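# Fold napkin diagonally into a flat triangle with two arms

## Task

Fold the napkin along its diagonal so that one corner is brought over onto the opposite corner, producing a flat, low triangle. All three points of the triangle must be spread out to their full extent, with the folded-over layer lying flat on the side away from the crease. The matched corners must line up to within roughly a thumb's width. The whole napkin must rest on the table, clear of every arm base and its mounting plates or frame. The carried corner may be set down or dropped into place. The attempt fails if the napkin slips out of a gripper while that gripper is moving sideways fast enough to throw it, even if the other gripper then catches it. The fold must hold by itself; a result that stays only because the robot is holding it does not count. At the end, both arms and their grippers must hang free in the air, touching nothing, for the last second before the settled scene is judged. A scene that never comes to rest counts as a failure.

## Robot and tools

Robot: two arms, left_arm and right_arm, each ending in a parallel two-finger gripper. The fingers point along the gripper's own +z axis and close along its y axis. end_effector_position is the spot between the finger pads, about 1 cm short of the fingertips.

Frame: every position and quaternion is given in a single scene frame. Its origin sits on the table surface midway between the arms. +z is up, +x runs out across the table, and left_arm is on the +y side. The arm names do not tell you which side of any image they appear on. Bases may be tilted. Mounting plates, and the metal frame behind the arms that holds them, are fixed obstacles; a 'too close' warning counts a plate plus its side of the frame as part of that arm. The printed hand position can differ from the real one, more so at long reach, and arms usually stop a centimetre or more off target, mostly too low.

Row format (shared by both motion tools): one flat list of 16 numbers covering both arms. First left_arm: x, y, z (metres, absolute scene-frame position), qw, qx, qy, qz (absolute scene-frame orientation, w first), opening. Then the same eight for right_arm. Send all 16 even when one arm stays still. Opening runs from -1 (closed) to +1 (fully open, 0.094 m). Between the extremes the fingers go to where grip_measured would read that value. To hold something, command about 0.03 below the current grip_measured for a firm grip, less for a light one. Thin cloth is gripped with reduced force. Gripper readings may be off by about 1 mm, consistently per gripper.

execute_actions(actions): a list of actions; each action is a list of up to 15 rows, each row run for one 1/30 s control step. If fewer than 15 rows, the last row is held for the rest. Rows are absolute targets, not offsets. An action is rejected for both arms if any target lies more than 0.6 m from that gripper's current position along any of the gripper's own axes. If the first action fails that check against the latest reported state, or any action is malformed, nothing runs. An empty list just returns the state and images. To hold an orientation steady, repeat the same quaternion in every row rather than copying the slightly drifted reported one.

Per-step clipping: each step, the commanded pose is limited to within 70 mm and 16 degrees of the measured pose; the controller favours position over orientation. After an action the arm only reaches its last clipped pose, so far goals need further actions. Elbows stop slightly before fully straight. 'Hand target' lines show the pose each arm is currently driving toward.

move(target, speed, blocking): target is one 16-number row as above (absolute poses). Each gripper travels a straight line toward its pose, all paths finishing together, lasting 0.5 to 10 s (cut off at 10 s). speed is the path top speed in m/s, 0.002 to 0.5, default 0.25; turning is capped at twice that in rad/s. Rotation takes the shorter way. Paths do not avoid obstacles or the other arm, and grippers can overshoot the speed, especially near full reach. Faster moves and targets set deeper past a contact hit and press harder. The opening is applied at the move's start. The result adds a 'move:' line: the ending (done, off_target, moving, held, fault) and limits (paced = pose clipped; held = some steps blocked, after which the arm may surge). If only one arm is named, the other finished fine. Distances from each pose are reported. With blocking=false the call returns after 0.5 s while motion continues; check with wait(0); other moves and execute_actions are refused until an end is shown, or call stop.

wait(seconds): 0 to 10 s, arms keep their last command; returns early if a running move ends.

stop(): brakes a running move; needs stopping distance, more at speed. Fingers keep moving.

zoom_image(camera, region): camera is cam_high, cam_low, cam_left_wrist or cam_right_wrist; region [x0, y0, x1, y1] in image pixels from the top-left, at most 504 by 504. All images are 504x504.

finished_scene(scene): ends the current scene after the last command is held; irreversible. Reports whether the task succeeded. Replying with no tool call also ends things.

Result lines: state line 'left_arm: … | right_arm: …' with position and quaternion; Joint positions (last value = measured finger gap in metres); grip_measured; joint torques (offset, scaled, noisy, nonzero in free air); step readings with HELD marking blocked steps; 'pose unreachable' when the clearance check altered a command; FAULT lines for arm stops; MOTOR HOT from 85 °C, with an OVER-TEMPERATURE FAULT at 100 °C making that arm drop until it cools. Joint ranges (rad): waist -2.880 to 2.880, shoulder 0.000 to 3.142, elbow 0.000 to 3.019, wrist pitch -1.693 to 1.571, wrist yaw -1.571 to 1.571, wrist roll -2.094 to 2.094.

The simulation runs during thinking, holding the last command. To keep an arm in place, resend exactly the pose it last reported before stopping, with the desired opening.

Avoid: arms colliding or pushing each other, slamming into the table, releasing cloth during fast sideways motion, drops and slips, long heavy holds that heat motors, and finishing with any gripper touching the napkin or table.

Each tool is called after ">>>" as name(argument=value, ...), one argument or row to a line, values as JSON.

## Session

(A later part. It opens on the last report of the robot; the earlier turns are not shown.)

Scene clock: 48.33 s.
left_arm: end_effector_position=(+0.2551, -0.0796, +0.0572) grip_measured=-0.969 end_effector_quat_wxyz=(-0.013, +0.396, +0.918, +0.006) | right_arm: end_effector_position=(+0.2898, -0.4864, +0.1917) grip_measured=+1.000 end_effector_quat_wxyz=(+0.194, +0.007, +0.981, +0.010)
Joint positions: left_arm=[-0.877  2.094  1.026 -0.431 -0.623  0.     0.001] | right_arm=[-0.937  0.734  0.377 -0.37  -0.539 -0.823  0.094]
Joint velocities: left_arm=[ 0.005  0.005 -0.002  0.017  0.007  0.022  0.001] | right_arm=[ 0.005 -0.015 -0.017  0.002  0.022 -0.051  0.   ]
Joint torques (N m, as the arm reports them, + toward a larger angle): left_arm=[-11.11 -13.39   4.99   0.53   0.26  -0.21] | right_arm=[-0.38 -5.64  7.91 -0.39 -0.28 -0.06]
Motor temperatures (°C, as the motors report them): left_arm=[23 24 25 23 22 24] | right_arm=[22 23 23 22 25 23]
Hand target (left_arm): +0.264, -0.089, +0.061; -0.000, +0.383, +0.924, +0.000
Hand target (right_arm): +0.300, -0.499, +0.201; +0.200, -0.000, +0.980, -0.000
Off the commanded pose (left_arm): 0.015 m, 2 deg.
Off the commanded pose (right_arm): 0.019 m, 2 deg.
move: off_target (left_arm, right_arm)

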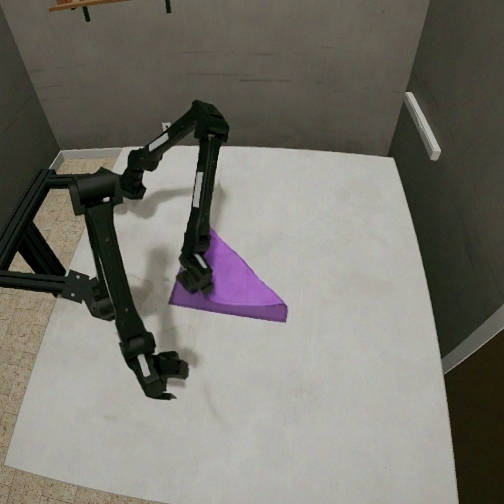

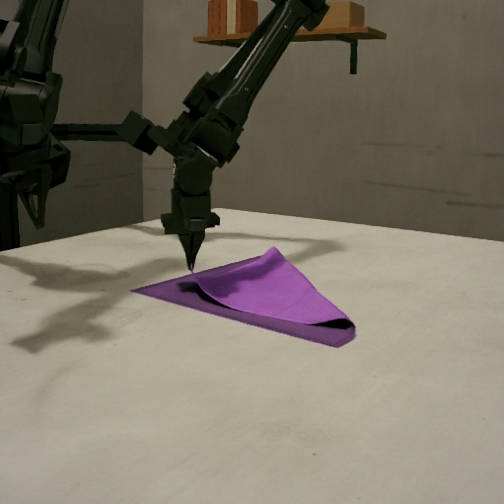

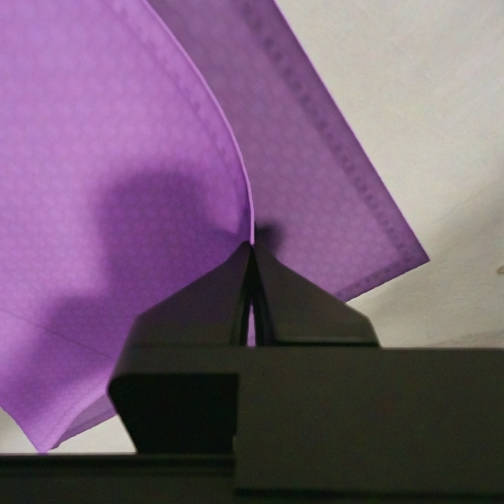

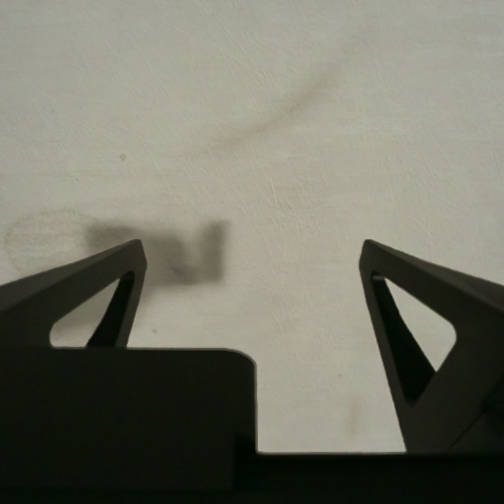

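>>> move(
  target=[0.2,-0.122,0.04,0,0.383,0.924,0,-1,0.3,-0.5,0.2,0.2,0,0.98,0,1],
  speed=0.08,
)

>>> zoom_image(
  camera="cam_low",
  region=[90,190,380,370],
)

Scene clock: 55.83 s.
left_arm: end_effector_position=(+0.1958, -0.1102, +0.0395) grip_measured=-0.969 end_effector_quat_wxyz=(-0.010, +0.393, +0.919, +0.006) | right_arm: end_effector_position=(+0.2898, -0.4864, +0.1917) grip_measured=+1.000 end_effector_quat_wxyz=(+0.194, +0.007, +0.981, +0.010)
Joint positions: left_arm=[-0.97   2.218  1.026 -0.369 -0.627 -0.117  0.001] | right_arm=[-0.937  0.734  0.377 -0.37  -0.539 -0.823  0.094]
Joint velocities: left_arm=[-0.005 -0.005 -0.022 -0.007 -0.037 -0.037 -0.001] | right_arm=[ 0.005  0.005 -0.027 -0.022  0.007 -0.007  0.   ]
Joint torques (N m, as the arm reports them, + toward a larger angle): left_arm=[-11.29 -12.15   4.4    0.7    0.1   -0.26] | right_arm=[-1.04 -5.34  7.94 -0.45 -0.27 -0.07]
Motor temperatures (°C, as the motors report them): left_arm=[24 24 24 23 22 24] | right_arm=[22 23 23 22 25 23]
Hand target (left_arm): +0.200, -0.121, +0.040; +0.000, +0.383, +0.924, +0.001
Hand target (right_arm): +0.300, -0.499, +0.201; +0.200, -0.000, +0.980, -0.000
Off the commanded pose (left_arm): 0.013 m, 2 deg.
Off the commanded pose (right_arm): 0.019 m, 2 deg.
move: off_target (left_arm, right_arm)

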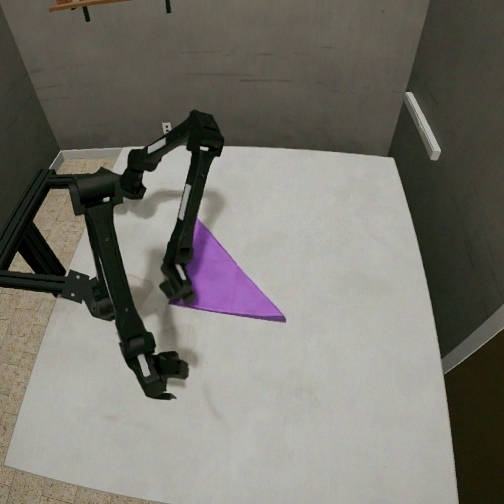

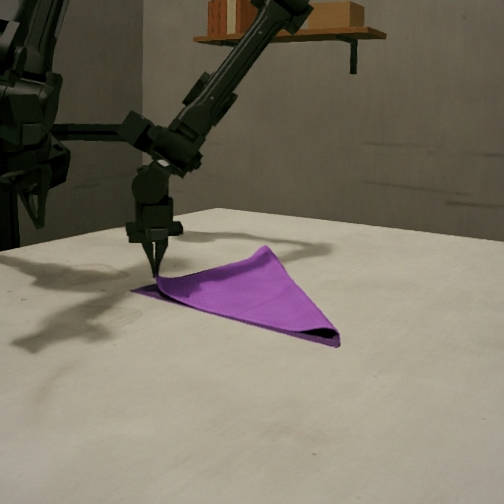

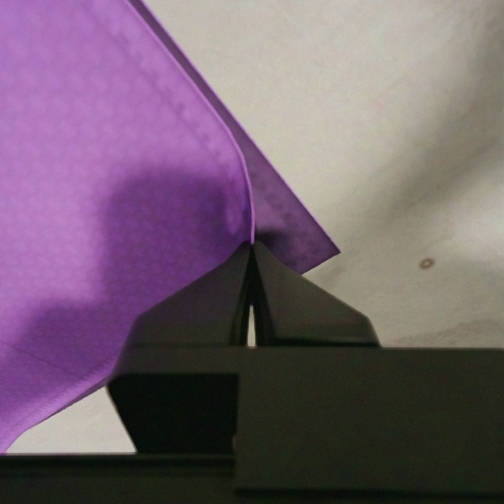

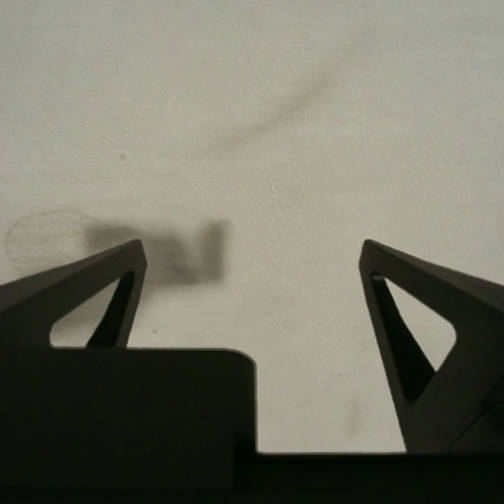

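Region (90, 190, 380, 370) of cam_low's 504x504 image, scaled by 1.738, with more detail than that image has; it fills the top 313 rows of this view, and the rest is white.

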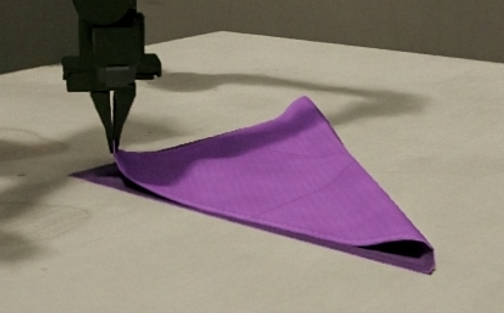

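>>> move(
  target=[0.187,-0.132,0.04,0,0.383,0.924,0,-1,0.3,-0.5,0.2,0.2,0,0.98,0,1],
  speed=0.05,
)

>>> move(
  target=[0.187,-0.132,0.04,0,0.383,0.924,0,1,0.3,-0.5,0.2,0.2,0,0.98,0,1],
)

>>> move(
  target=[0.19,-0.12,0.14,0,0.383,0.924,0,1,0.3,-0.5,0.2,0.2,0,0.98,0,1],
  speed=0.15,
)

Scene clock: 61.63 s.
left_arm: end_effector_position=(+0.1826, -0.1193, +0.0394) grip_measured=-0.969 end_effector_quat_wxyz=(-0.009, +0.392, +0.920, +0.005) | right_arm: end_effector_position=(+0.2898, -0.4864, +0.1917) grip_measured=+1.000 end_effector_quat_wxyz=(+0.194, +0.007, +0.981, +0.010)
Joint positions: left_arm=[-0.999  2.243  1.034 -0.369 -0.627 -0.154  0.001] | right_arm=[-0.937  0.734  0.377 -0.37  -0.539 -0.823  0.094]
Joint velocities: left_arm=[-0.015  0.005  0.002 -0.007 -0.007 -0.066 -0.   ] | right_arm=[ 0.015 -0.015  0.002  0.012 -0.007  0.007  0.   ]
Joint torques (N m, as the arm reports them, + toward a larger angle): left_arm=[-11.16 -12.65   5.23   0.61   0.09  -0.29] | right_arm=[-0.62 -5.4   7.96 -0.28 -0.31 -0.07]
Motor temperatures (°C, as the motors report them): left_arm=[24 24 24 23 22 24] | right_arm=[22 23 23 22 25 23]
Hand target (left_arm): +0.187, -0.131, +0.040; +0.000, +0.383, +0.924, +0.000
Hand target (right_arm): +0.300, -0.499, +0.201; +0.200, -0.000, +0.980, -0.000
Off the commanded pose (left_arm): 0.013 m, 2 deg.
Off the commanded pose (right_arm): 0.019 m, 2 deg.
move: off_target (left_arm, right_arm)

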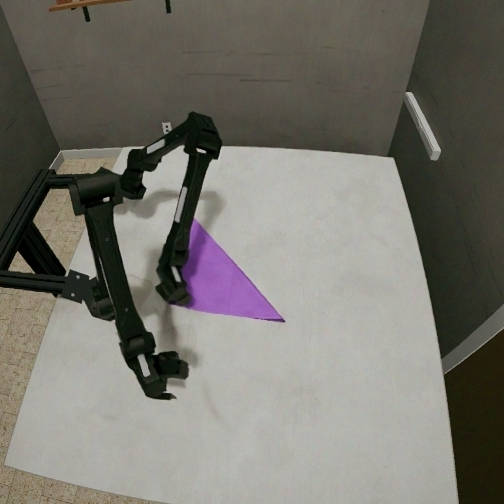

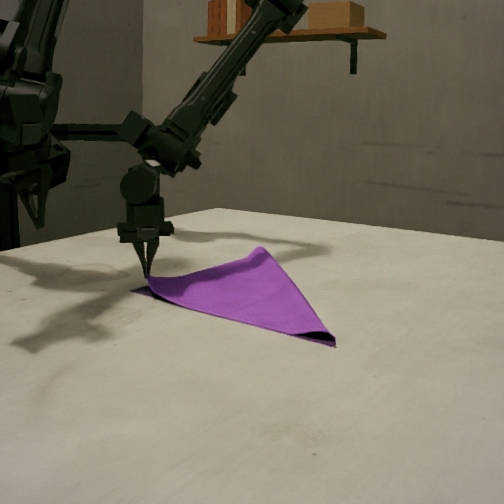

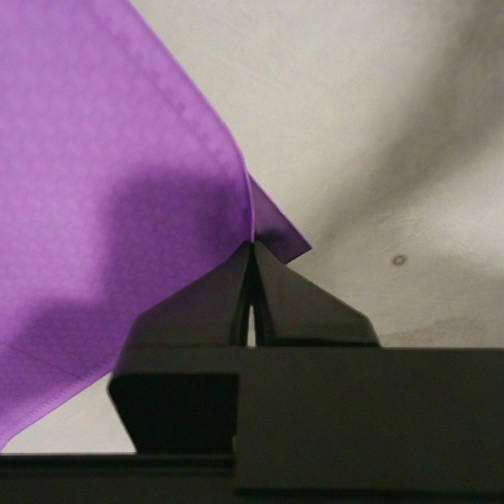

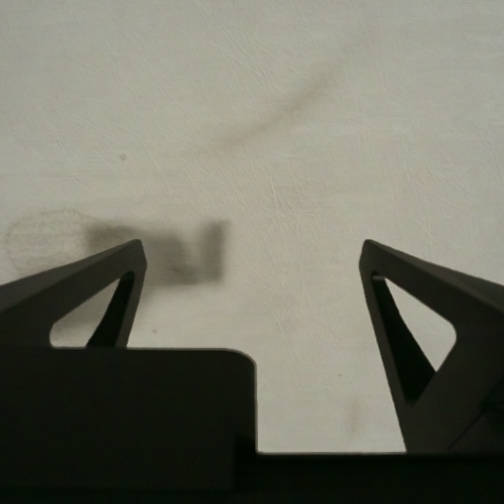

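Scene clock: 62.33 s.
left_arm: end_effector_position=(+0.1826, -0.1193, +0.0394) grip_measured=+1.000 end_effector_quat_wxyz=(-0.009, +0.391, +0.920, +0.005) | right_arm: end_effector_position=(+0.2898, -0.4864, +0.1917) grip_measured=+1.000 end_effector_quat_wxyz=(+0.194, +0.007, +0.981, +0.010)
Joint positions: left_arm=[-0.999  2.243  1.034 -0.369 -0.627 -0.156  0.094] | right_arm=[-0.937  0.734  0.377 -0.37  -0.539 -0.823  0.094]
Joint velocities: left_arm=[-0.015 -0.005  0.002 -0.002 -0.037 -0.037  0.   ] | right_arm=[-0.005  0.005  0.002 -0.002 -0.022  0.022  0.   ]
Joint torques (N m, as the arm reports them, + toward a larger angle): left_arm=[-11.1  -13.1    5.08   0.26   0.17  -0.19] | right_arm=[ 0.05 -4.96  7.93 -0.32 -0.3  -0.07]
Motor temperatures (°C, as the motors report them): left_arm=[24 24 24 23 22 24] | right_arm=[22 23 23 22 25 23]
Hand target (left_arm): +0.187, -0.132, +0.040; +0.000, +0.383, +0.924, -0.000
Hand target (right_arm): +0.300, -0.499, +0.201; +0.200, -0.000, +0.980, -0.000
Off the commanded pose (left_arm): 0.013 m, 2 deg.
Off the commanded pose (right_arm): 0.019 m, 2 deg.
move: off_target (left_arm, right_arm)

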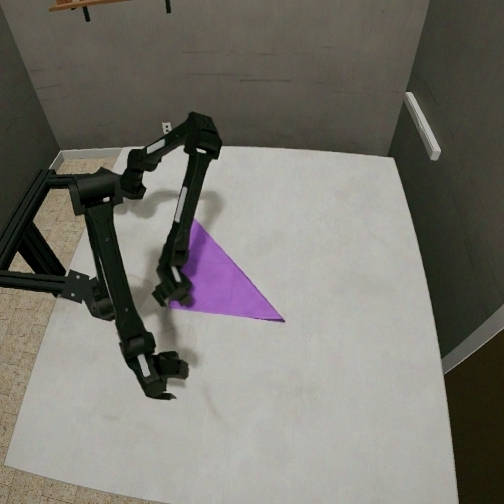

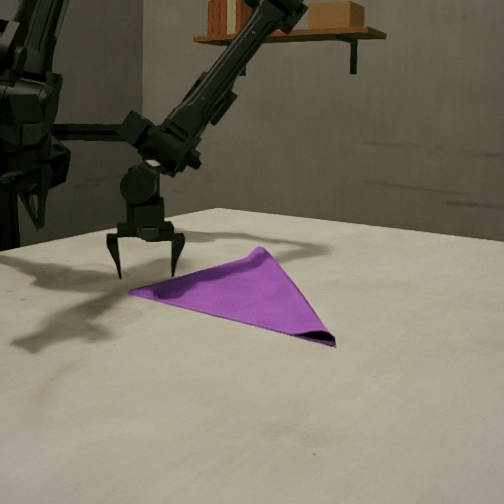

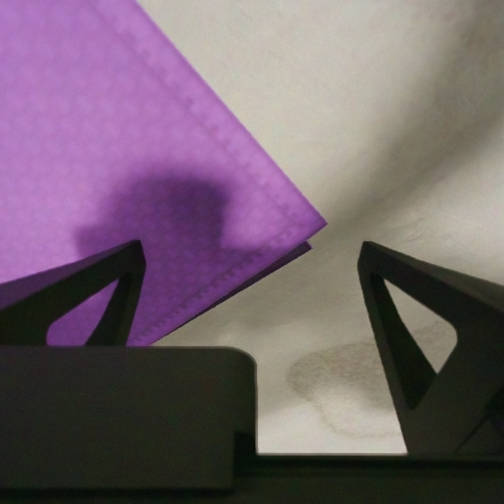

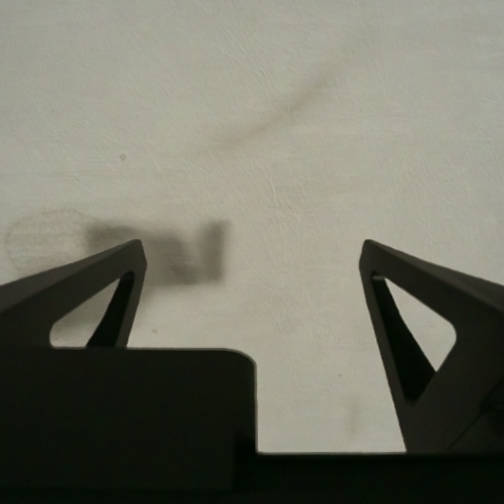

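Scene clock: 63.37 s.
left_arm: end_effector_position=(+0.1941, -0.1220, +0.1390) grip_measured=+1.000 end_effector_quat_wxyz=(+0.004, +0.385, +0.923, -0.002) | right_arm: end_effector_position=(+0.2898, -0.4864, +0.1917) grip_measured=+1.000 end_effector_quat_wxyz=(+0.194, +0.007, +0.981, +0.010)
Joint positions: left_arm=[-1.116  2.042  1.025 -0.61  -0.627 -0.293  0.094] | right_arm=[-0.937  0.734  0.377 -0.37  -0.539 -0.823  0.094]
Joint velocities: left_arm=[-0.005 -0.005  0.027 -0.007 -0.037 -0.051  0.   ] | right_arm=[-0.005 -0.005 -0.007  0.002  0.051 -0.051  0.   ]
Joint torques (N m, as the arm reports them, + toward a larger angle): left_arm=[-10.89 -12.08   4.91  -0.35   0.17  -0.27] | right_arm=[-0.41 -4.94  8.06 -0.4  -0.28 -0.09]
Motor temperatures (°C, as the motors report them): left_arm=[24 24 24 23 22 24] | right_arm=[22 23 23 22 25 23]
Hand target (left_arm): +0.191, -0.120, +0.140; +0.000, +0.383, +0.924, +0.001
Hand target (right_arm): +0.300, -0.499, +0.201; +0.200, -0.000, +0.980, -0.000
Off the commanded pose (left_arm): 0.005 m, 1 deg.
Off the commanded pose (right_arm): 0.019 m, 2 deg.
move: off_target (right_arm)

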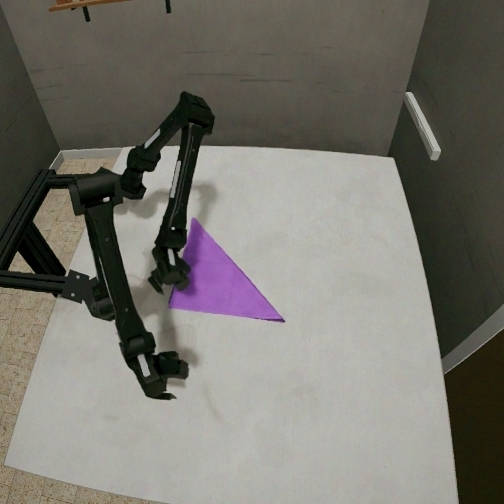

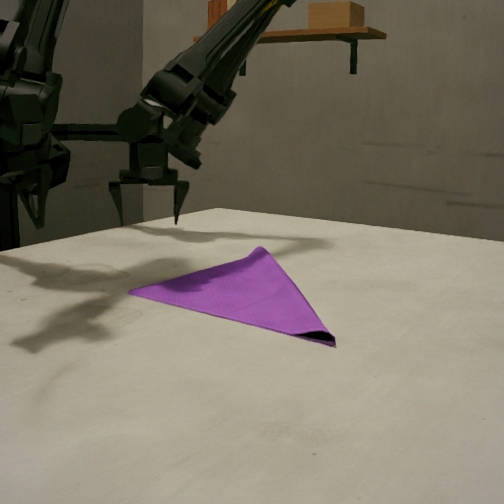

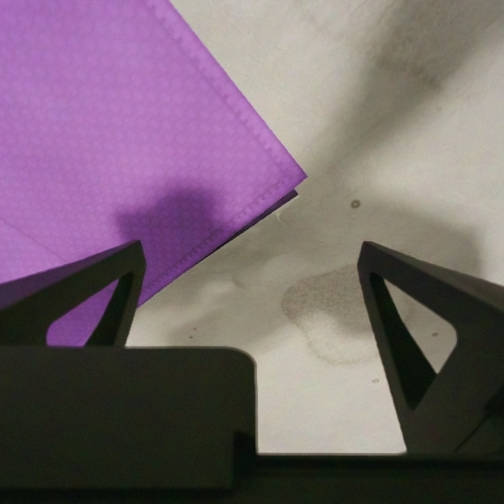

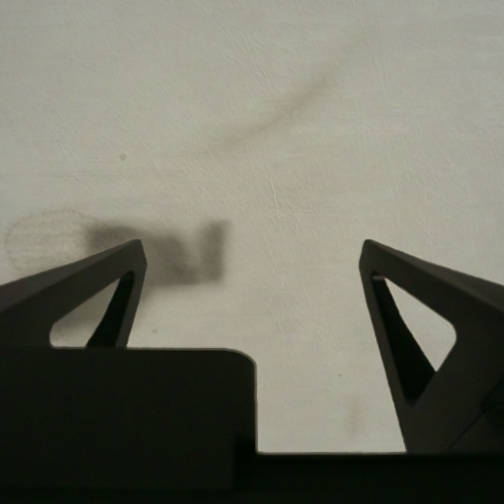

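About 1.6 cm off; acceptable.

>>> finished_scene(
  scene=1,
)

The scene is finished: the task was done.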